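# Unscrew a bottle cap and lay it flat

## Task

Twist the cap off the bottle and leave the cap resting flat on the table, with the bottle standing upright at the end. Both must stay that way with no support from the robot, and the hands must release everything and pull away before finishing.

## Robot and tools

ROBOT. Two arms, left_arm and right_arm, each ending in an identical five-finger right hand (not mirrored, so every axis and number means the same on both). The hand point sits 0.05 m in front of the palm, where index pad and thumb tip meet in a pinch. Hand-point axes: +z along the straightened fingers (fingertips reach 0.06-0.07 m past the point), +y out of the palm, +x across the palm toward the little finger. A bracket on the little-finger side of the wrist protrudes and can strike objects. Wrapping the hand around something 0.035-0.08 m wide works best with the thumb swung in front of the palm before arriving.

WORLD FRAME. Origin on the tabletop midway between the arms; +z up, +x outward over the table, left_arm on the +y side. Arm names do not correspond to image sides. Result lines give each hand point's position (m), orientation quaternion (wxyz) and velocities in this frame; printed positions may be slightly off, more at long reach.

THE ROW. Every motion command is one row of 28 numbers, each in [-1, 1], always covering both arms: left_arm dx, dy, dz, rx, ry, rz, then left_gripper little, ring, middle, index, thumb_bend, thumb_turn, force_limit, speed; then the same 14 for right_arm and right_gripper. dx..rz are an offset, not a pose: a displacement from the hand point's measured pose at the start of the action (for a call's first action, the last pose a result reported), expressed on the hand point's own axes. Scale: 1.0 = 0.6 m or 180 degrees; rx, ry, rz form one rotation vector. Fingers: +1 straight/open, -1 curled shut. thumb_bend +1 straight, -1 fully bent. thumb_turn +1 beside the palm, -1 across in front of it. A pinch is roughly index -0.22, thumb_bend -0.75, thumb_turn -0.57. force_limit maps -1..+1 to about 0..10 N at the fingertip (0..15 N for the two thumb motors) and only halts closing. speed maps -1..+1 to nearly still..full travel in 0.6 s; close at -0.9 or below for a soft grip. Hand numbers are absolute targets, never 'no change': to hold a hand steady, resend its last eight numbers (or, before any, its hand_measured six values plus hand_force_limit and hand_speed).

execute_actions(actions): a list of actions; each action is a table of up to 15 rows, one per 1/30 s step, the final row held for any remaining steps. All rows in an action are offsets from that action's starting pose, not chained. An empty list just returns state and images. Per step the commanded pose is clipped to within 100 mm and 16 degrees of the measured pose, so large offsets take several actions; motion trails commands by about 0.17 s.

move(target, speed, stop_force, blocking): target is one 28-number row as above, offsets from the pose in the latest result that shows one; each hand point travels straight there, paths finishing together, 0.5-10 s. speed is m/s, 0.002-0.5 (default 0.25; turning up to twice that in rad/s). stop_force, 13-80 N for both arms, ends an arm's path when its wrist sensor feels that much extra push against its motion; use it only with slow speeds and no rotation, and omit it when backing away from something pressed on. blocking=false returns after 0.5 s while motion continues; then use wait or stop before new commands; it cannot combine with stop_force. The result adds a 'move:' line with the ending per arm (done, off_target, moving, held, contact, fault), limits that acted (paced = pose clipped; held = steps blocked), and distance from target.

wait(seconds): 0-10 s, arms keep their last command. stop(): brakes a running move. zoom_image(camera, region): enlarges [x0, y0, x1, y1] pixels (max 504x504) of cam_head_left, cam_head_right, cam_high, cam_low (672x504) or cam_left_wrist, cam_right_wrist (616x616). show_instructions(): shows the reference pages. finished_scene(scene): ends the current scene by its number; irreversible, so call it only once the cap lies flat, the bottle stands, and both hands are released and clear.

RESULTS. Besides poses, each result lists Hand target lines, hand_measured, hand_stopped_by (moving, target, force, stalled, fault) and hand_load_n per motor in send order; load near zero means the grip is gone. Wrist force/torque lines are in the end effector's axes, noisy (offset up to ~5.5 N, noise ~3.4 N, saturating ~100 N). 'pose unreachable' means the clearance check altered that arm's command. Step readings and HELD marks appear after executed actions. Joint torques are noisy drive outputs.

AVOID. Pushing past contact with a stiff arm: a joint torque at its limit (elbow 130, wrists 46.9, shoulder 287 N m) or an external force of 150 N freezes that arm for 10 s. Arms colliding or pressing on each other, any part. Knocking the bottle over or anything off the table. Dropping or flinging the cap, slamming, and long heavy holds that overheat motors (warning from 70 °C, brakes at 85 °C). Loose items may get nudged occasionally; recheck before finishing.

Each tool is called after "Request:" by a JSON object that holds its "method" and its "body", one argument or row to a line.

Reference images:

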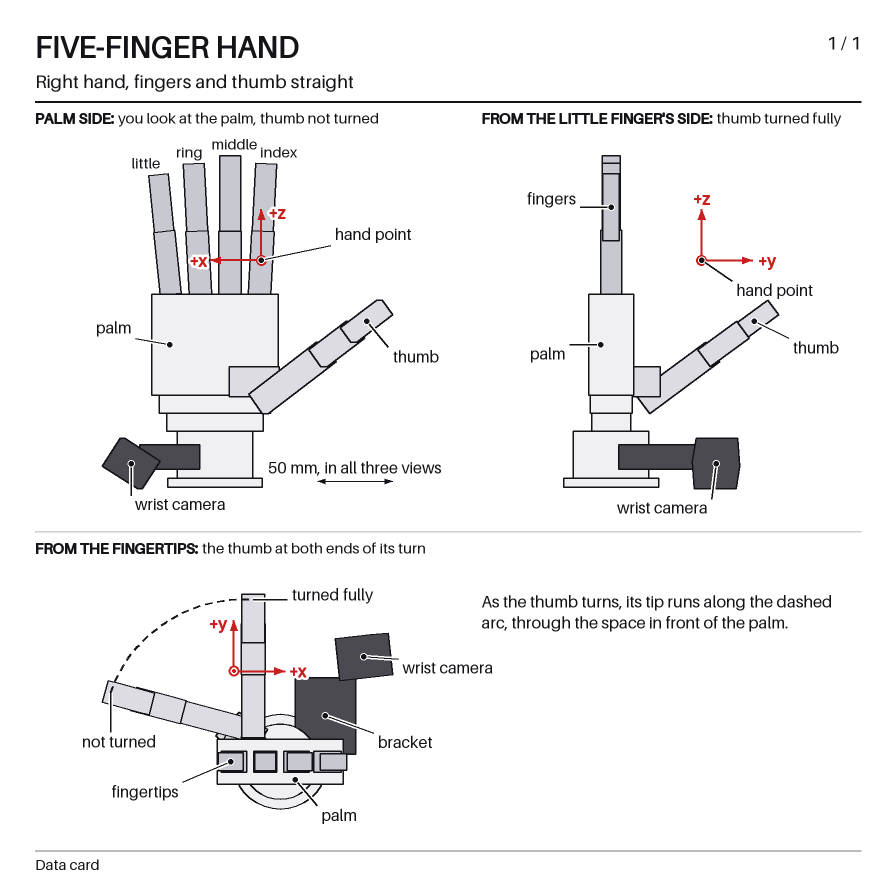

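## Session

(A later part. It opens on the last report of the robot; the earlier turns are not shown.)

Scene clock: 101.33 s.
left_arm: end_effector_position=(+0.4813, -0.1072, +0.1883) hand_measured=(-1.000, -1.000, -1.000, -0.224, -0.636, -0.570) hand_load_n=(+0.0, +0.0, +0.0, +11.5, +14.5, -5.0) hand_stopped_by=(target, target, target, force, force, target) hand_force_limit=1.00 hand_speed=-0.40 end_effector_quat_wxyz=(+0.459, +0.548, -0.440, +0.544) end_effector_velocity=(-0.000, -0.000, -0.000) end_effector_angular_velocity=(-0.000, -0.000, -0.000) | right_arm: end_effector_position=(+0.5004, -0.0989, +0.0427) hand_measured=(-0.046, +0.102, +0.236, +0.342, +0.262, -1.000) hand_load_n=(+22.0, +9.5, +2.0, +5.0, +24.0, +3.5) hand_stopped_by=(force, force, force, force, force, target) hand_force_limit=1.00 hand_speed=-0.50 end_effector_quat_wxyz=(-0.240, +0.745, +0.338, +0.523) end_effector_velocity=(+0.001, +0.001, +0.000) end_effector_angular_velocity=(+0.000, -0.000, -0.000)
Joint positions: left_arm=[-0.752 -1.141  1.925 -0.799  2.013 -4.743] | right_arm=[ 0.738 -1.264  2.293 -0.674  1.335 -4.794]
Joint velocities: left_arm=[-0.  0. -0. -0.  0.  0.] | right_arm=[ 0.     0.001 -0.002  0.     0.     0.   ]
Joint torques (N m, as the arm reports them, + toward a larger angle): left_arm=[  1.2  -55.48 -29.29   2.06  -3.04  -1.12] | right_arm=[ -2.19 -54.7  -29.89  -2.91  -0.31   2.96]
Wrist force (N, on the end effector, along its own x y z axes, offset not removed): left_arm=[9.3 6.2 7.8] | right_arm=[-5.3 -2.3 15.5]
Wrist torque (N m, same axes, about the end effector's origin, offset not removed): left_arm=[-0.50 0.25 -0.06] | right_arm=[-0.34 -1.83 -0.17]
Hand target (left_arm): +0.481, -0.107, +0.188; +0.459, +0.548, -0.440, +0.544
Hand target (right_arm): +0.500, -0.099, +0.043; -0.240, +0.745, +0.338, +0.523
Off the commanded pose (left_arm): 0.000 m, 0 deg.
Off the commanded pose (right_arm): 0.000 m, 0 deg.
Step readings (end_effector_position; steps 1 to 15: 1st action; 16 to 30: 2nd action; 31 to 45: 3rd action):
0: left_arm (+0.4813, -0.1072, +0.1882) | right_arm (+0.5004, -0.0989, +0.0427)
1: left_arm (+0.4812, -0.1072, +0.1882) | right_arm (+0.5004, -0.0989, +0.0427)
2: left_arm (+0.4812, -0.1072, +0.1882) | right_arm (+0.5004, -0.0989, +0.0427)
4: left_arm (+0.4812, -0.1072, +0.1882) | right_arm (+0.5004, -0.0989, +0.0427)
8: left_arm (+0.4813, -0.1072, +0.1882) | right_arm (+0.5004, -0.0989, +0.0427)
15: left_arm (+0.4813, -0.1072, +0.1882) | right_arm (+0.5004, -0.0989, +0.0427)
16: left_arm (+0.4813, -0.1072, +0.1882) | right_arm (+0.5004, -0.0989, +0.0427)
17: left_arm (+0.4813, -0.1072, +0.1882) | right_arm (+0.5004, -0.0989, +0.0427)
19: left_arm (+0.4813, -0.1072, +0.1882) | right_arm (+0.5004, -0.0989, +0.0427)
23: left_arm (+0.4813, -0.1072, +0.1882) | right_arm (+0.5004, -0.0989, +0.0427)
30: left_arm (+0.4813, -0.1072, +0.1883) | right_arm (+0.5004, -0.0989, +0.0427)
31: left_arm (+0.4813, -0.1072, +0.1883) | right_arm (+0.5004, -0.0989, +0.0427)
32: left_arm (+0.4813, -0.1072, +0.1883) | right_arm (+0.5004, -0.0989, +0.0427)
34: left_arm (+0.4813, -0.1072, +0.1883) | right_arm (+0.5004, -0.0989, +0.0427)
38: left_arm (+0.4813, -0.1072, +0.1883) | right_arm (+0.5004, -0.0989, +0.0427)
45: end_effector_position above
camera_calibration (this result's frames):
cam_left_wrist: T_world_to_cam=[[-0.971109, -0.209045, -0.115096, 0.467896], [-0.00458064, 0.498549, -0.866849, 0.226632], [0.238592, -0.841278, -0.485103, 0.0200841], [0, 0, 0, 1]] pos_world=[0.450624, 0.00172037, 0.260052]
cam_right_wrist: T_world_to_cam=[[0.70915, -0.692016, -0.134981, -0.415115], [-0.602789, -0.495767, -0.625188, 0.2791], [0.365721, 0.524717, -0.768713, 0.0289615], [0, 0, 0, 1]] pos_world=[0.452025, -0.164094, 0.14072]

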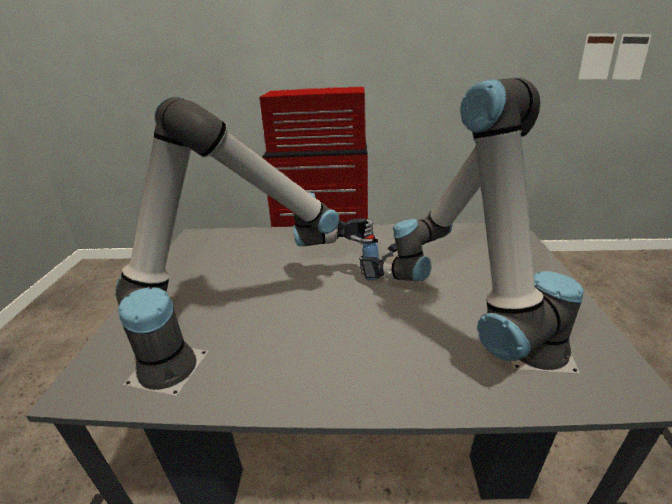

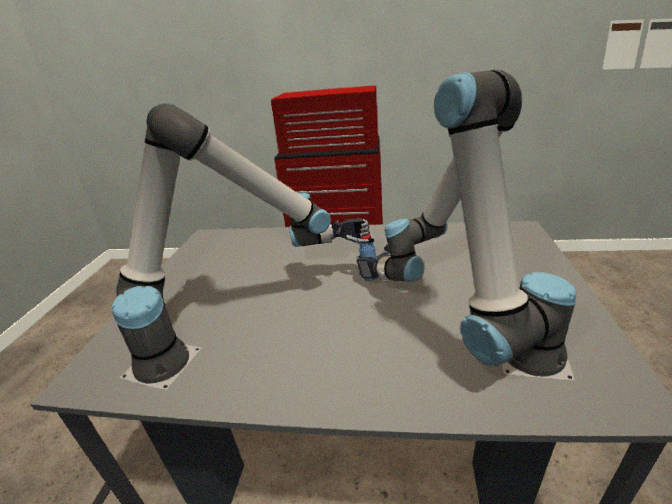

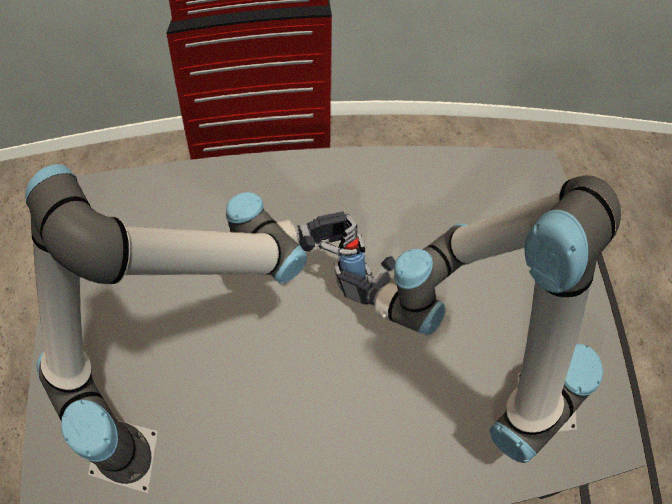

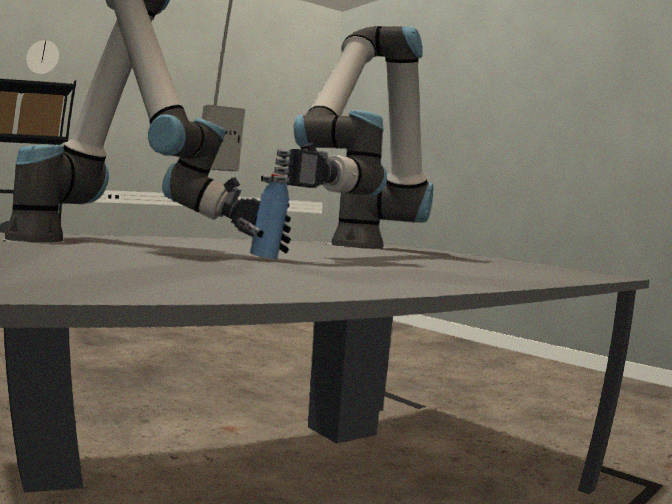

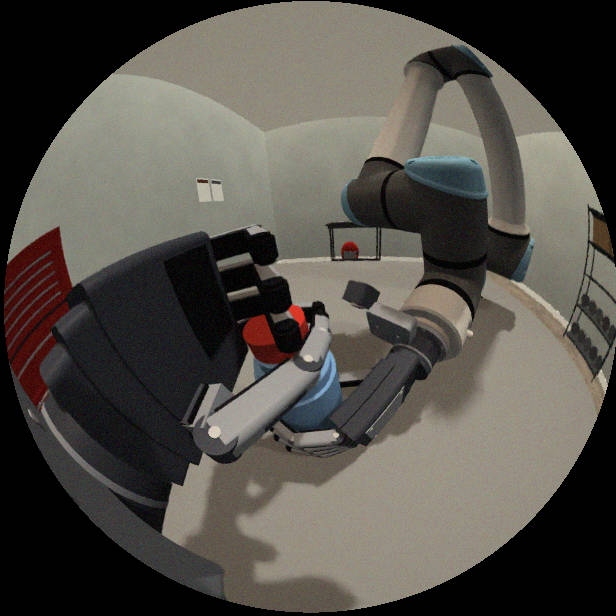

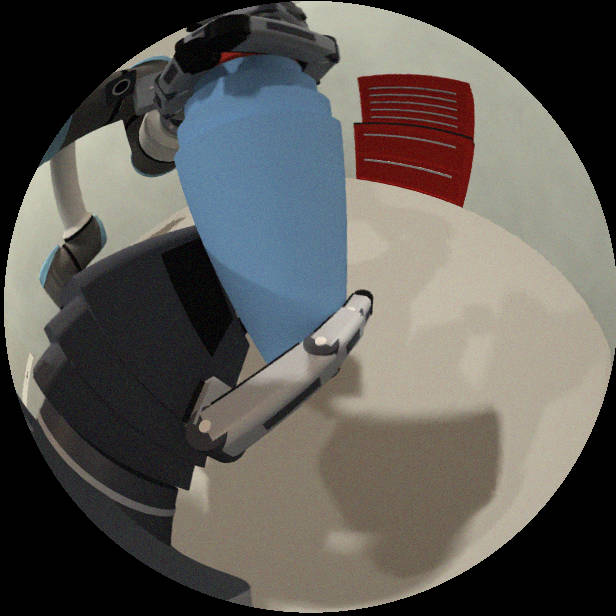

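Request:
{"method": "move", "body": {
  "target": [0,-0.016,0.0165,0.2,0,0,-1,-1,-1,-0.6,-1,-0.57,1,-0.4, 0,0,0,0,0,0,-1,-1,-1,-1,-1,-1,1,-0.5],
  "speed": 0.3
}}

Request:
{"method": "move", "body": {
  "target": [0,-0.016,0.0165,0.2,0,0,-1,-1,-1,-0.6,-1,-0.57,1,-0.4, 0,0,0,0,0,0,-1,-1,-1,-1,-1,-1,1,-0.5],
  "speed": 0.3
}}

Request:
{"method": "execute_actions", "body": {
  "actions": [
    [[0,0,0,0,0,0,1,1,1,0.8,0.5,-0.57,0.6,0.5, 0,0,0,0,0,0,-1,-1,-1,-1,-1,-1,1,-0.5]],
    [[0.1,0,0,0,0,0,1,1,1,0.8,0.5,-0.57,0.6,0.5, 0,0,0,0,0,0,-1,-1,-1,-1,-1,-1,1,-0.5]],
    [[0.05,0,0,0,0,0,1,1,1,0.8,0.5,-0.57,0.6,0.5, 0,0,0,0,0,0,-1,-1,-1,-1,-1,-1,1,-0.5]]
  ]
}}

Request:
{"method": "zoom_image", "body": {
  "camera": "cam_low",
  "region": [200,120,360,240]
}}

Scene clock: 103.53 s.
left_arm: end_effector_position=(+0.4926, -0.1148, +0.1881) hand_measured=(-1.000, -1.000, -1.000, -0.224, -0.638, -0.570) hand_load_n=(+0.0, +0.0, +0.0, +3.5, +5.5, -1.0) hand_stopped_by=(target, target, target, force, force, target) hand_force_limit=1.00 hand_speed=-0.40 end_effector_quat_wxyz=(+0.268, +0.662, -0.251, +0.653) end_effector_velocity=(+0.001, -0.001, +0.001) end_effector_angular_velocity=(-0.001, -0.000, +0.018) | right_arm: end_effector_position=(+0.5004, -0.0989, +0.0427) hand_measured=(-0.036, +0.102, +0.236, +0.342, +0.262, -1.000) hand_load_n=(+13.0, +8.5, +1.5, +3.5, +22.5, +8.5) hand_stopped_by=(force, force, force, force, force, target) hand_force_limit=1.00 hand_speed=-0.50 end_effector_quat_wxyz=(-0.240, +0.745, +0.338, +0.523) end_effector_velocity=(+0.000, +0.000, +0.001) end_effector_angular_velocity=(+0.000, -0.001, +0.000)
Joint positions: left_arm=[-1.005 -1.23   2.056 -0.823  1.134 -4.741] | right_arm=[ 0.738 -1.264  2.293 -0.674  1.335 -4.794]
Joint velocities: left_arm=[-0.007  0.001 -0.002  0.001 -0.025 -0.   ] | right_arm=[-0.    -0.001  0.     0.    -0.    -0.   ]
Joint torques (N m, as the arm reports them, + toward a larger angle): left_arm=[ -8.44 -50.66 -39.59  -0.05  -3.55  -2.25] | right_arm=[ -2.22 -51.41 -29.36  -2.23  -0.06   2.95]
Wrist force (N, on the end effector, along its own x y z axes, offset not removed): left_arm=[-2.8 1.0 -0.2] | right_arm=[6.6 -3.1 1.4]
Wrist torque (N m, same axes, about the end effector's origin, offset not removed): left_arm=[-0.35 -0.05 -0.06] | right_arm=[-0.33 -0.88 -0.28]
Hand target (left_arm): +0.493, -0.115, +0.188; +0.267, +0.663, -0.250, +0.654
Hand target (right_arm): +0.500, -0.099, +0.043; -0.240, +0.745, +0.338, +0.523
Off the commanded pose (left_arm): 0.000 m, 0 deg.
Off the commanded pose (right_arm): 0.000 m, 0 deg.
move: done
camera_calibration (this result's frames):
cam_left_wrist: T_world_to_cam=[[-0.666146, -0.737378, -0.111906, 0.265774], [-0.307976, 0.408615, -0.859176, 0.368019], [0.679264, -0.537873, -0.499292, -0.168644], [0, 0, 0, 1]] pos_world=[0.404939, -0.045111, 0.261732]
cam_right_wrist: T_world_to_cam=[[0.70915, -0.692016, -0.134982, -0.415115], [-0.602789, -0.495767, -0.625188, 0.2791], [0.365721, 0.524717, -0.768713, 0.0289616], [0, 0, 0, 1]] pos_world=[0.452025, -0.164094, 0.14072]

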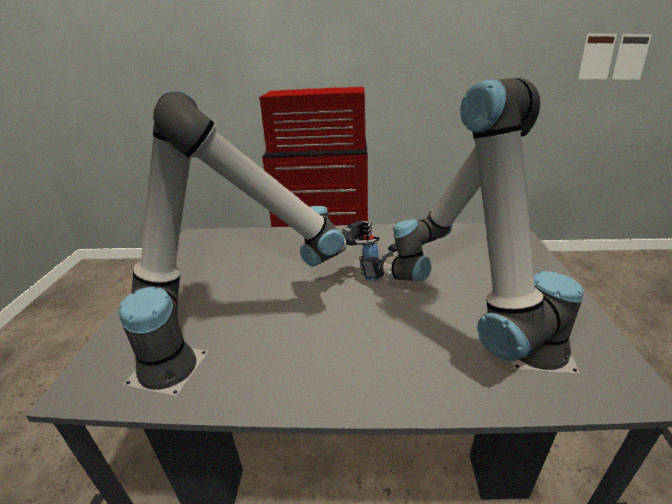

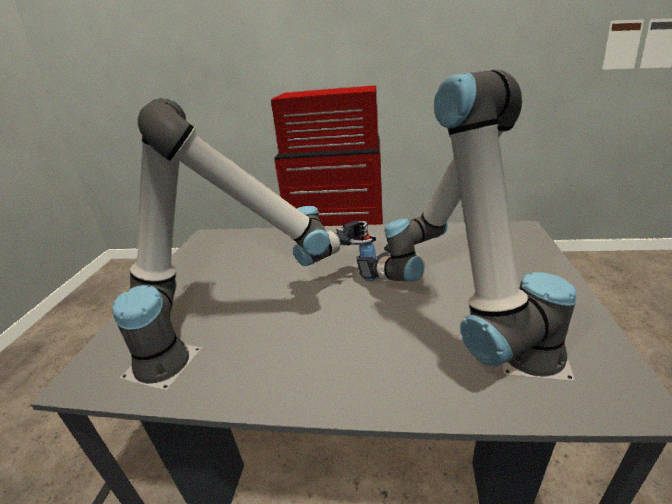

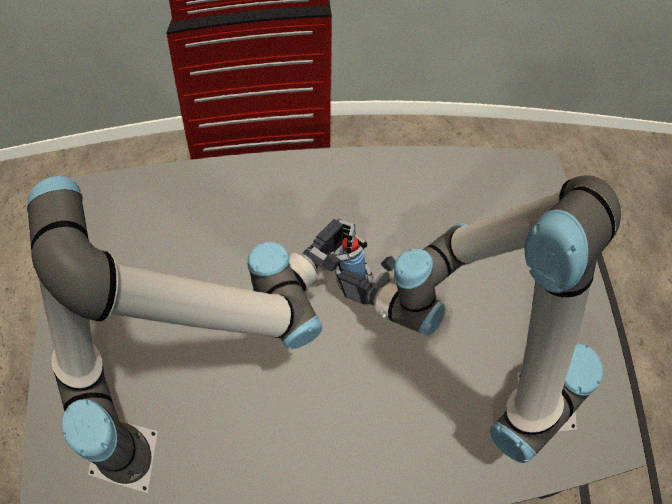

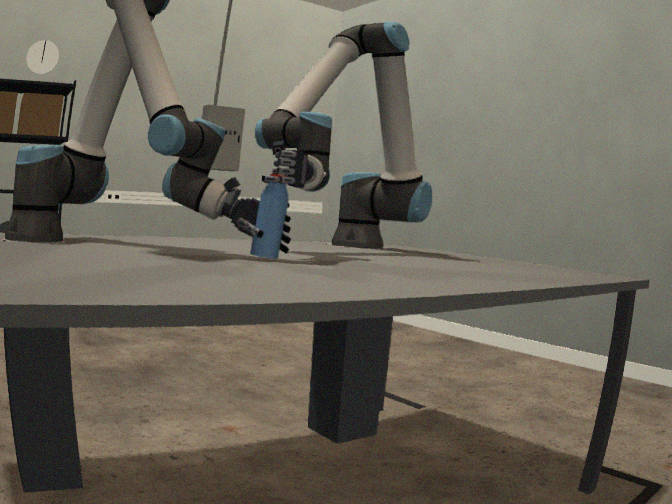

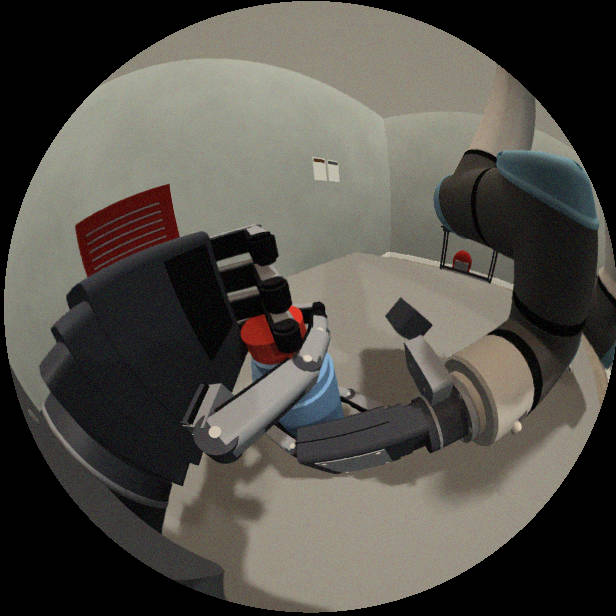

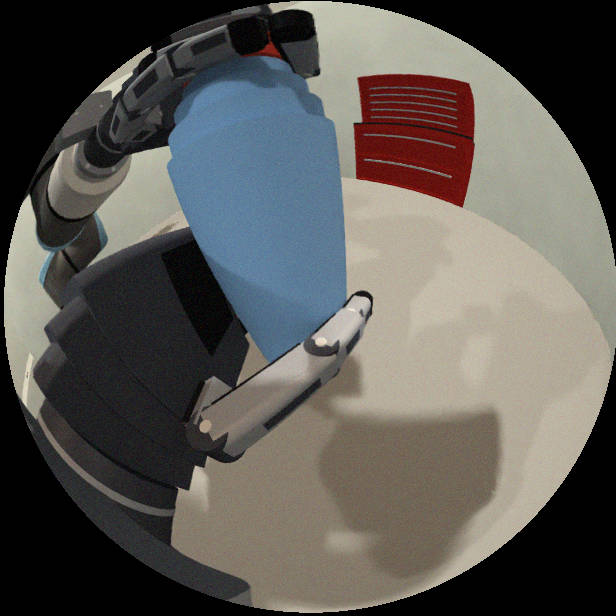

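Scene clock: 105.20 s.
left_arm: end_effector_position=(+0.5063, -0.1144, +0.1878) hand_measured=(-1.000, -1.000, -1.000, -0.224, -0.638, -0.570) hand_load_n=(+0.0, +0.0, +0.0, +3.0, +4.0, +0.5) hand_stopped_by=(target, target, target, force, force, target) hand_force_limit=1.00 hand_speed=-0.40 end_effector_quat_wxyz=(+0.051, +0.712, -0.037, +0.699) end_effector_velocity=(+0.001, -0.000, -0.001) end_effector_angular_velocity=(+0.001, +0.005, +0.016) | right_arm: end_effector_position=(+0.5004, -0.0990, +0.0427) hand_measured=(-0.038, +0.102, +0.236, +0.342, +0.262, -0.998) hand_load_n=(+2.5, +4.5, +3.0, +8.0, +25.5, +16.0) hand_stopped_by=(force, force, force, force, force, target) hand_force_limit=1.00 hand_speed=-0.50 end_effector_quat_wxyz=(-0.240, +0.745, +0.338, +0.523) end_effector_velocity=(+0.000, -0.000, -0.000) end_effector_angular_velocity=(+0.000, -0.000, -0.000)
Joint positions: left_arm=[-1.203 -1.142  1.908 -0.711  0.311 -4.786] | right_arm=[ 0.738 -1.264  2.293 -0.674  1.335 -4.794]
Joint velocities: left_arm=[-0.001  0.008 -0.013  0.026 -0.017 -0.019] | right_arm=[-0.     0.     0.    -0.001 -0.    -0.   ]
Joint torques (N m, as the arm reports them, + toward a larger angle): left_arm=[-17.37 -53.88 -40.13   1.1   -1.39  -2.39] | right_arm=[ -4.36 -54.56 -30.27  -2.11   2.29   2.42]
Wrist force (N, on the end effector, along its own x y z axes, offset not removed): left_arm=[-1.1 -4.8 2.4] | right_arm=[-1.1 0.2 -10.7]
Wrist torque (N m, same axes, about the end effector's origin, offset not removed): left_arm=[-0.23 0.36 0.06] | right_arm=[0.50 0.81 -0.35]
Hand target (left_arm): +0.506, -0.114, +0.188; +0.050, +0.712, -0.036, +0.699
Hand target (right_arm): +0.500, -0.099, +0.043; -0.240, +0.745, +0.338, +0.523
Off the commanded pose (left_arm): 0.000 m, 0 deg.
Off the commanded pose (right_arm): 0.000 m, 0 deg.
move: done
camera_calibration (this result's frames):
cam_left_wrist: T_world_to_cam=[[-0.109228, -0.986892, -0.118797, -0.0341041], [-0.500352, 0.157855, -0.85131, 0.439078], [0.858904, -0.033547, -0.511036, -0.208919], [0, 0, 0, 1]] pos_world=[0.39541, -0.109976, 0.262975]
cam_right_wrist: T_world_to_cam=[[0.709084, -0.692091, -0.134943, -0.415116], [-0.602824, -0.495728, -0.625185, 0.279118], [0.36579, 0.524656, -0.768722, 0.0289278], [0, 0, 0, 1]] pos_world=[0.45203, -0.164108, 0.140721]

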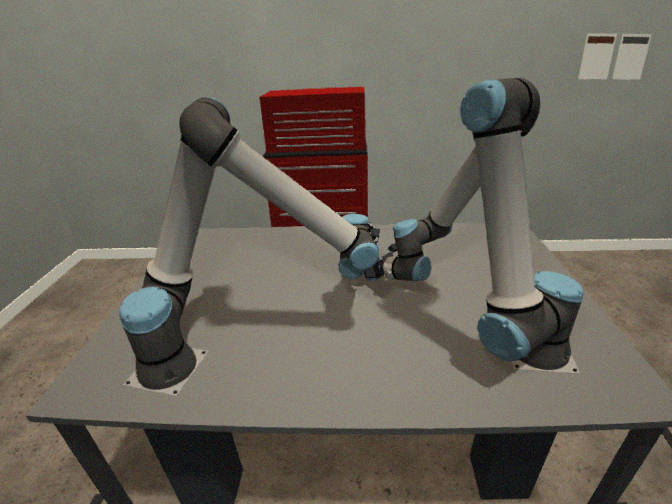

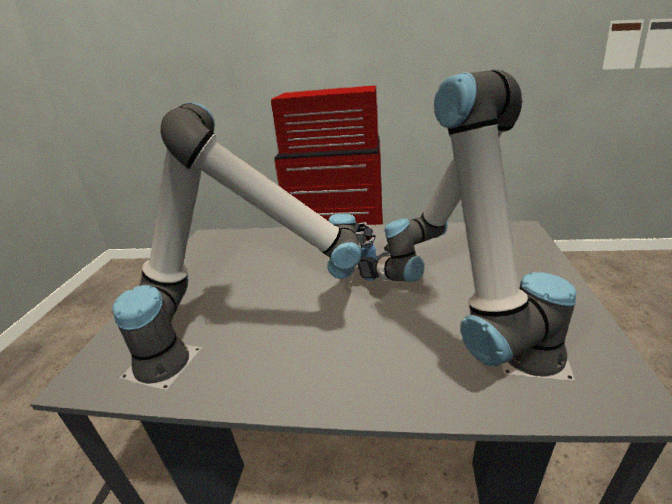

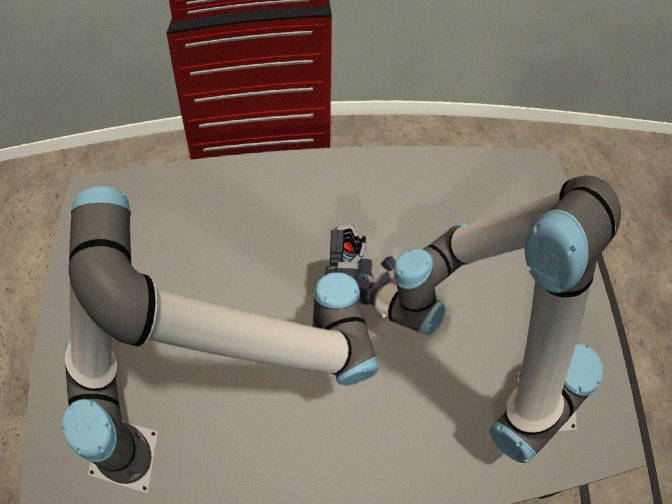

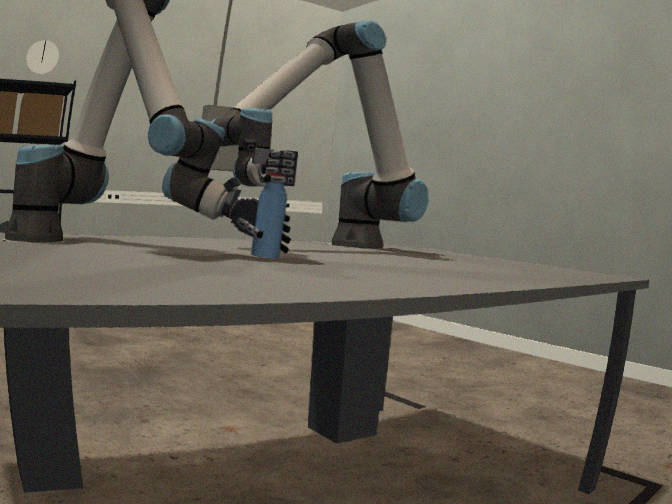

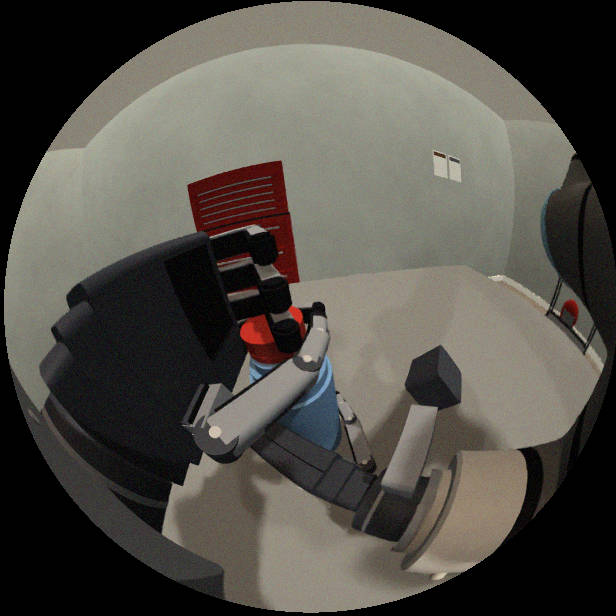

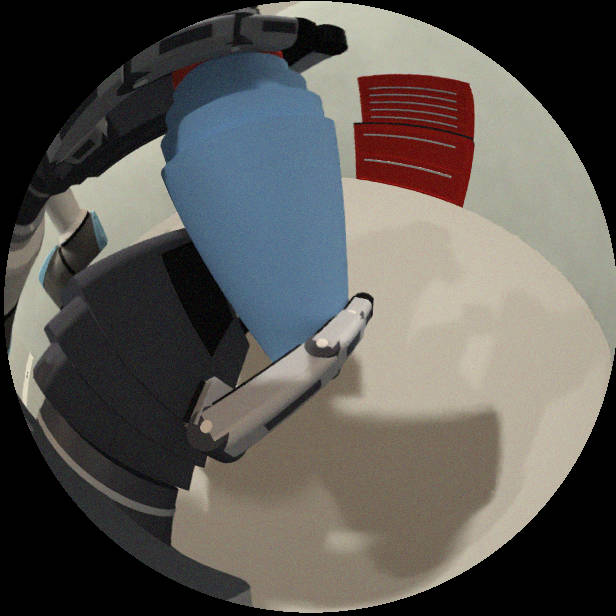

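Scene clock: 106.70 s.
left_arm: end_effector_position=(+0.5080, -0.1130, +0.2750) hand_measured=(+1.000, +1.000, +1.000, +0.800, +0.500, -0.570) hand_load_n=(+0.0, +0.0, +0.0, +0.0, +0.0, +0.0) hand_stopped_by=(target, target, target, target, target, target) hand_force_limit=0.60 hand_speed=0.50 end_effector_quat_wxyz=(+0.051, +0.712, -0.037, +0.700) end_effector_velocity=(-0.000, -0.001, +0.007) end_effector_angular_velocity=(-0.001, +0.002, -0.001) | right_arm: end_effector_position=(+0.5004, -0.0990, +0.0427) hand_measured=(-0.038, +0.102, +0.236, +0.342, +0.262, -0.998) hand_load_n=(+5.5, +6.0, +3.0, +7.0, +25.0, +13.0) hand_stopped_by=(force, force, force, force, force, target) hand_force_limit=1.00 hand_speed=-0.50 end_effector_quat_wxyz=(-0.240, +0.745, +0.338, +0.523) end_effector_velocity=(-0.001, -0.000, -0.002) end_effector_angular_velocity=(-0.001, +0.002, +0.000)
Joint positions: left_arm=[-1.2   -1.239  1.857 -0.569  0.314 -4.781] | right_arm=[ 0.738 -1.264  2.293 -0.674  1.335 -4.794]
Joint velocities: left_arm=[-0.001 -0.006 -0.007  0.019  0.    -0.006] | right_arm=[ 0.     0.002  0.001 -0.001  0.     0.   ]
Joint torques (N m, as the arm reports them, + toward a larger angle): left_arm=[ 11.86 -67.04 -42.98   1.41   2.45  -2.02] | right_arm=[ -4.84 -54.2  -30.06  -2.64   1.89   3.06]
Wrist force (N, on the end effector, along its own x y z axes, offset not removed): left_arm=[-1.7 -0.9 -6.4] | right_arm=[-1.6 -4.9 -1.6]
Wrist torque (N m, same axes, about the end effector's origin, offset not removed): left_arm=[0.02 0.44 -0.03] | right_arm=[-0.73 0.46 -0.02]
Hand target (left_arm): +0.508, -0.113, +0.276; +0.051, +0.712, -0.037, +0.700
Hand target (right_arm): +0.500, -0.099, +0.043; -0.240, +0.745, +0.338, +0.523
Off the commanded pose (left_arm): 0.001 m, 0 deg.
Off the commanded pose (right_arm): 0.000 m, 0 deg.
Step readings (end_effector_position; steps 1 to 15: 1st action; 16 to 30: 2nd action; 31 to 45: 3rd action):
0: left_arm (+0.5063, -0.1144, +0.1878) | right_arm (+0.5004, -0.0990, +0.0427)
1: left_arm (+0.5063, -0.1144, +0.1878) | right_arm (+0.5004, -0.0990, +0.0427)
2: left_arm (+0.5063, -0.1144, +0.1878) | right_arm (+0.5004, -0.0990, +0.0427)
4: left_arm (+0.5063, -0.1145, +0.1878) | right_arm (+0.5004, -0.0990, +0.0427)
8: left_arm (+0.5063, -0.1145, +0.1879) | right_arm (+0.5004, -0.0990, +0.0427)
15: left_arm (+0.5062, -0.1145, +0.1878) | right_arm (+0.5004, -0.0990, +0.0427)
16: left_arm (+0.5063, -0.1145, +0.1880) | right_arm (+0.5004, -0.0990, +0.0427)
17: left_arm (+0.5065, -0.1147, +0.1922) | right_arm (+0.5004, -0.0990, +0.0427)
19: left_arm (+0.5072, -0.1146, +0.2123) | right_arm (+0.5004, -0.0990, +0.0427)
23: left_arm (+0.5075, -0.1139, +0.2355) | right_arm (+0.5004, -0.0990, +0.0427)
30: left_arm (+0.5074, -0.1135, +0.2459) | right_arm (+0.5004, -0.0990, +0.0427)
31: left_arm (+0.5074, -0.1135, +0.2465) | right_arm (+0.5004, -0.0990, +0.0427)
32: left_arm (+0.5075, -0.1135, +0.2496) | right_arm (+0.5004, -0.0990, +0.0427)
34: left_arm (+0.5078, -0.1134, +0.2597) | right_arm (+0.5004, -0.0990, +0.0427)
38: left_arm (+0.5079, -0.1131, +0.2704) | right_arm (+0.5004, -0.0990, +0.0427)
45: end_effector_position above
camera_calibration (this result's frames):
cam_left_wrist: T_world_to_cam=[[-0.109275, -0.986885, -0.118815, -0.022127], [-0.499036, 0.157842, -0.852085, 0.513455], [0.859664, -0.0338186, -0.50974, -0.166512], [0, 0, 0, 1]] pos_world=[0.396959, -0.108513, 0.35]
cam_right_wrist: T_world_to_cam=[[0.709077, -0.692099, -0.134939, -0.415116], [-0.602828, -0.495723, -0.625185, 0.279121], [0.365798, 0.524649, -0.768723, 0.0289239], [0, 0, 0, 1]] pos_world=[0.452031, -0.16411, 0.140721]

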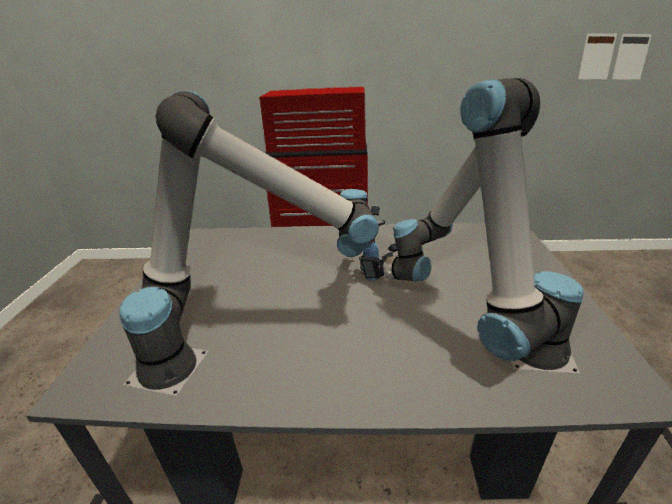

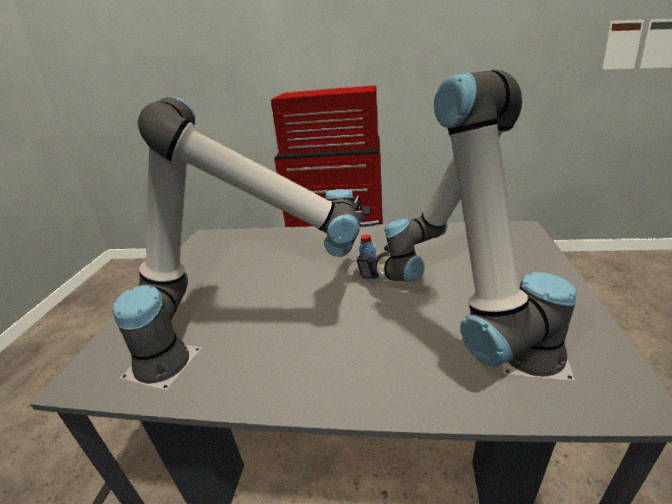

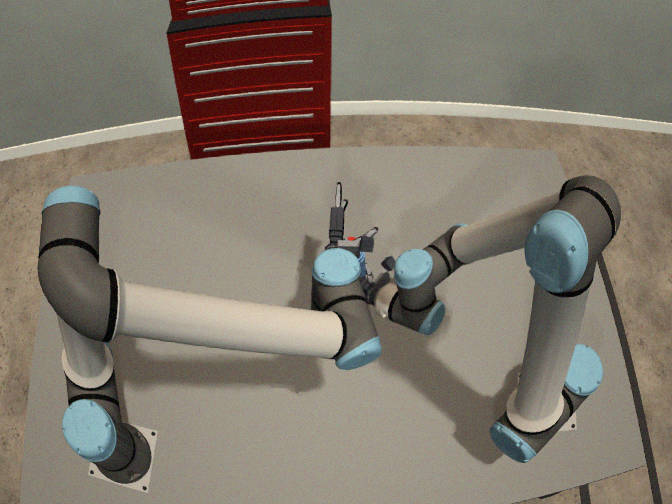

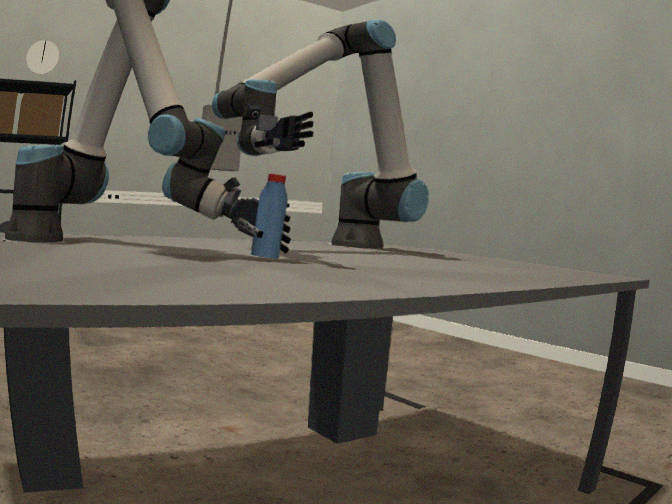

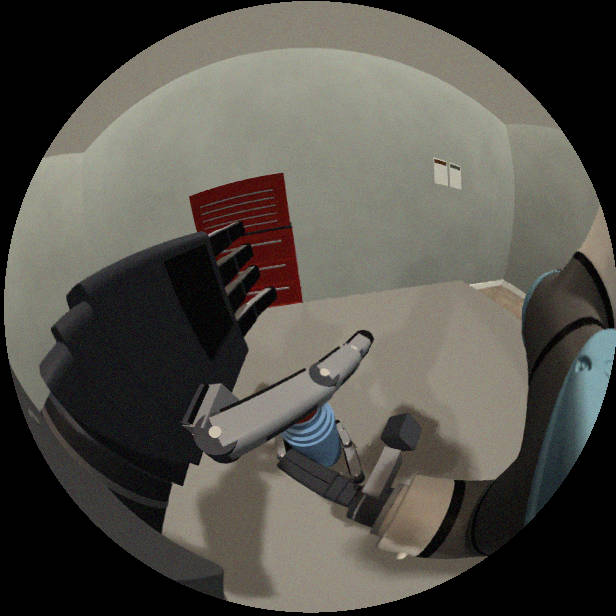

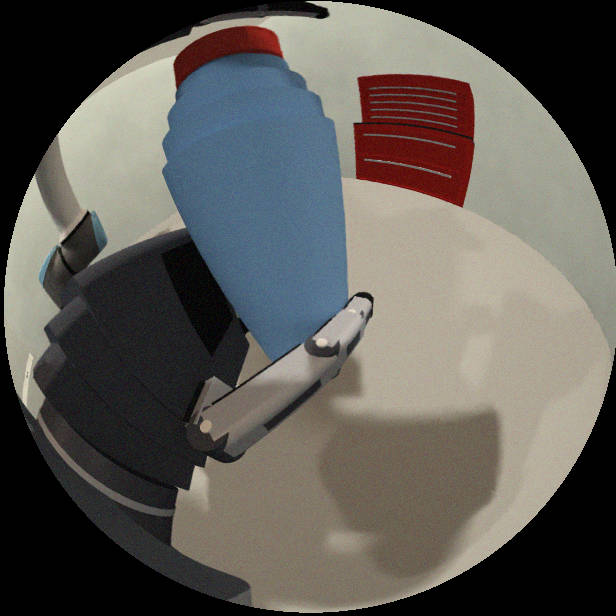

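Region (200, 120, 360, 240) of cam_low's 672x504 image, scaled by 3.150, with more detail than that image has; it fills the top 378 rows of this view, and the rest is white.

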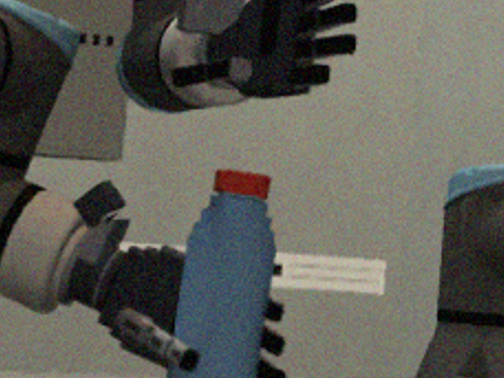

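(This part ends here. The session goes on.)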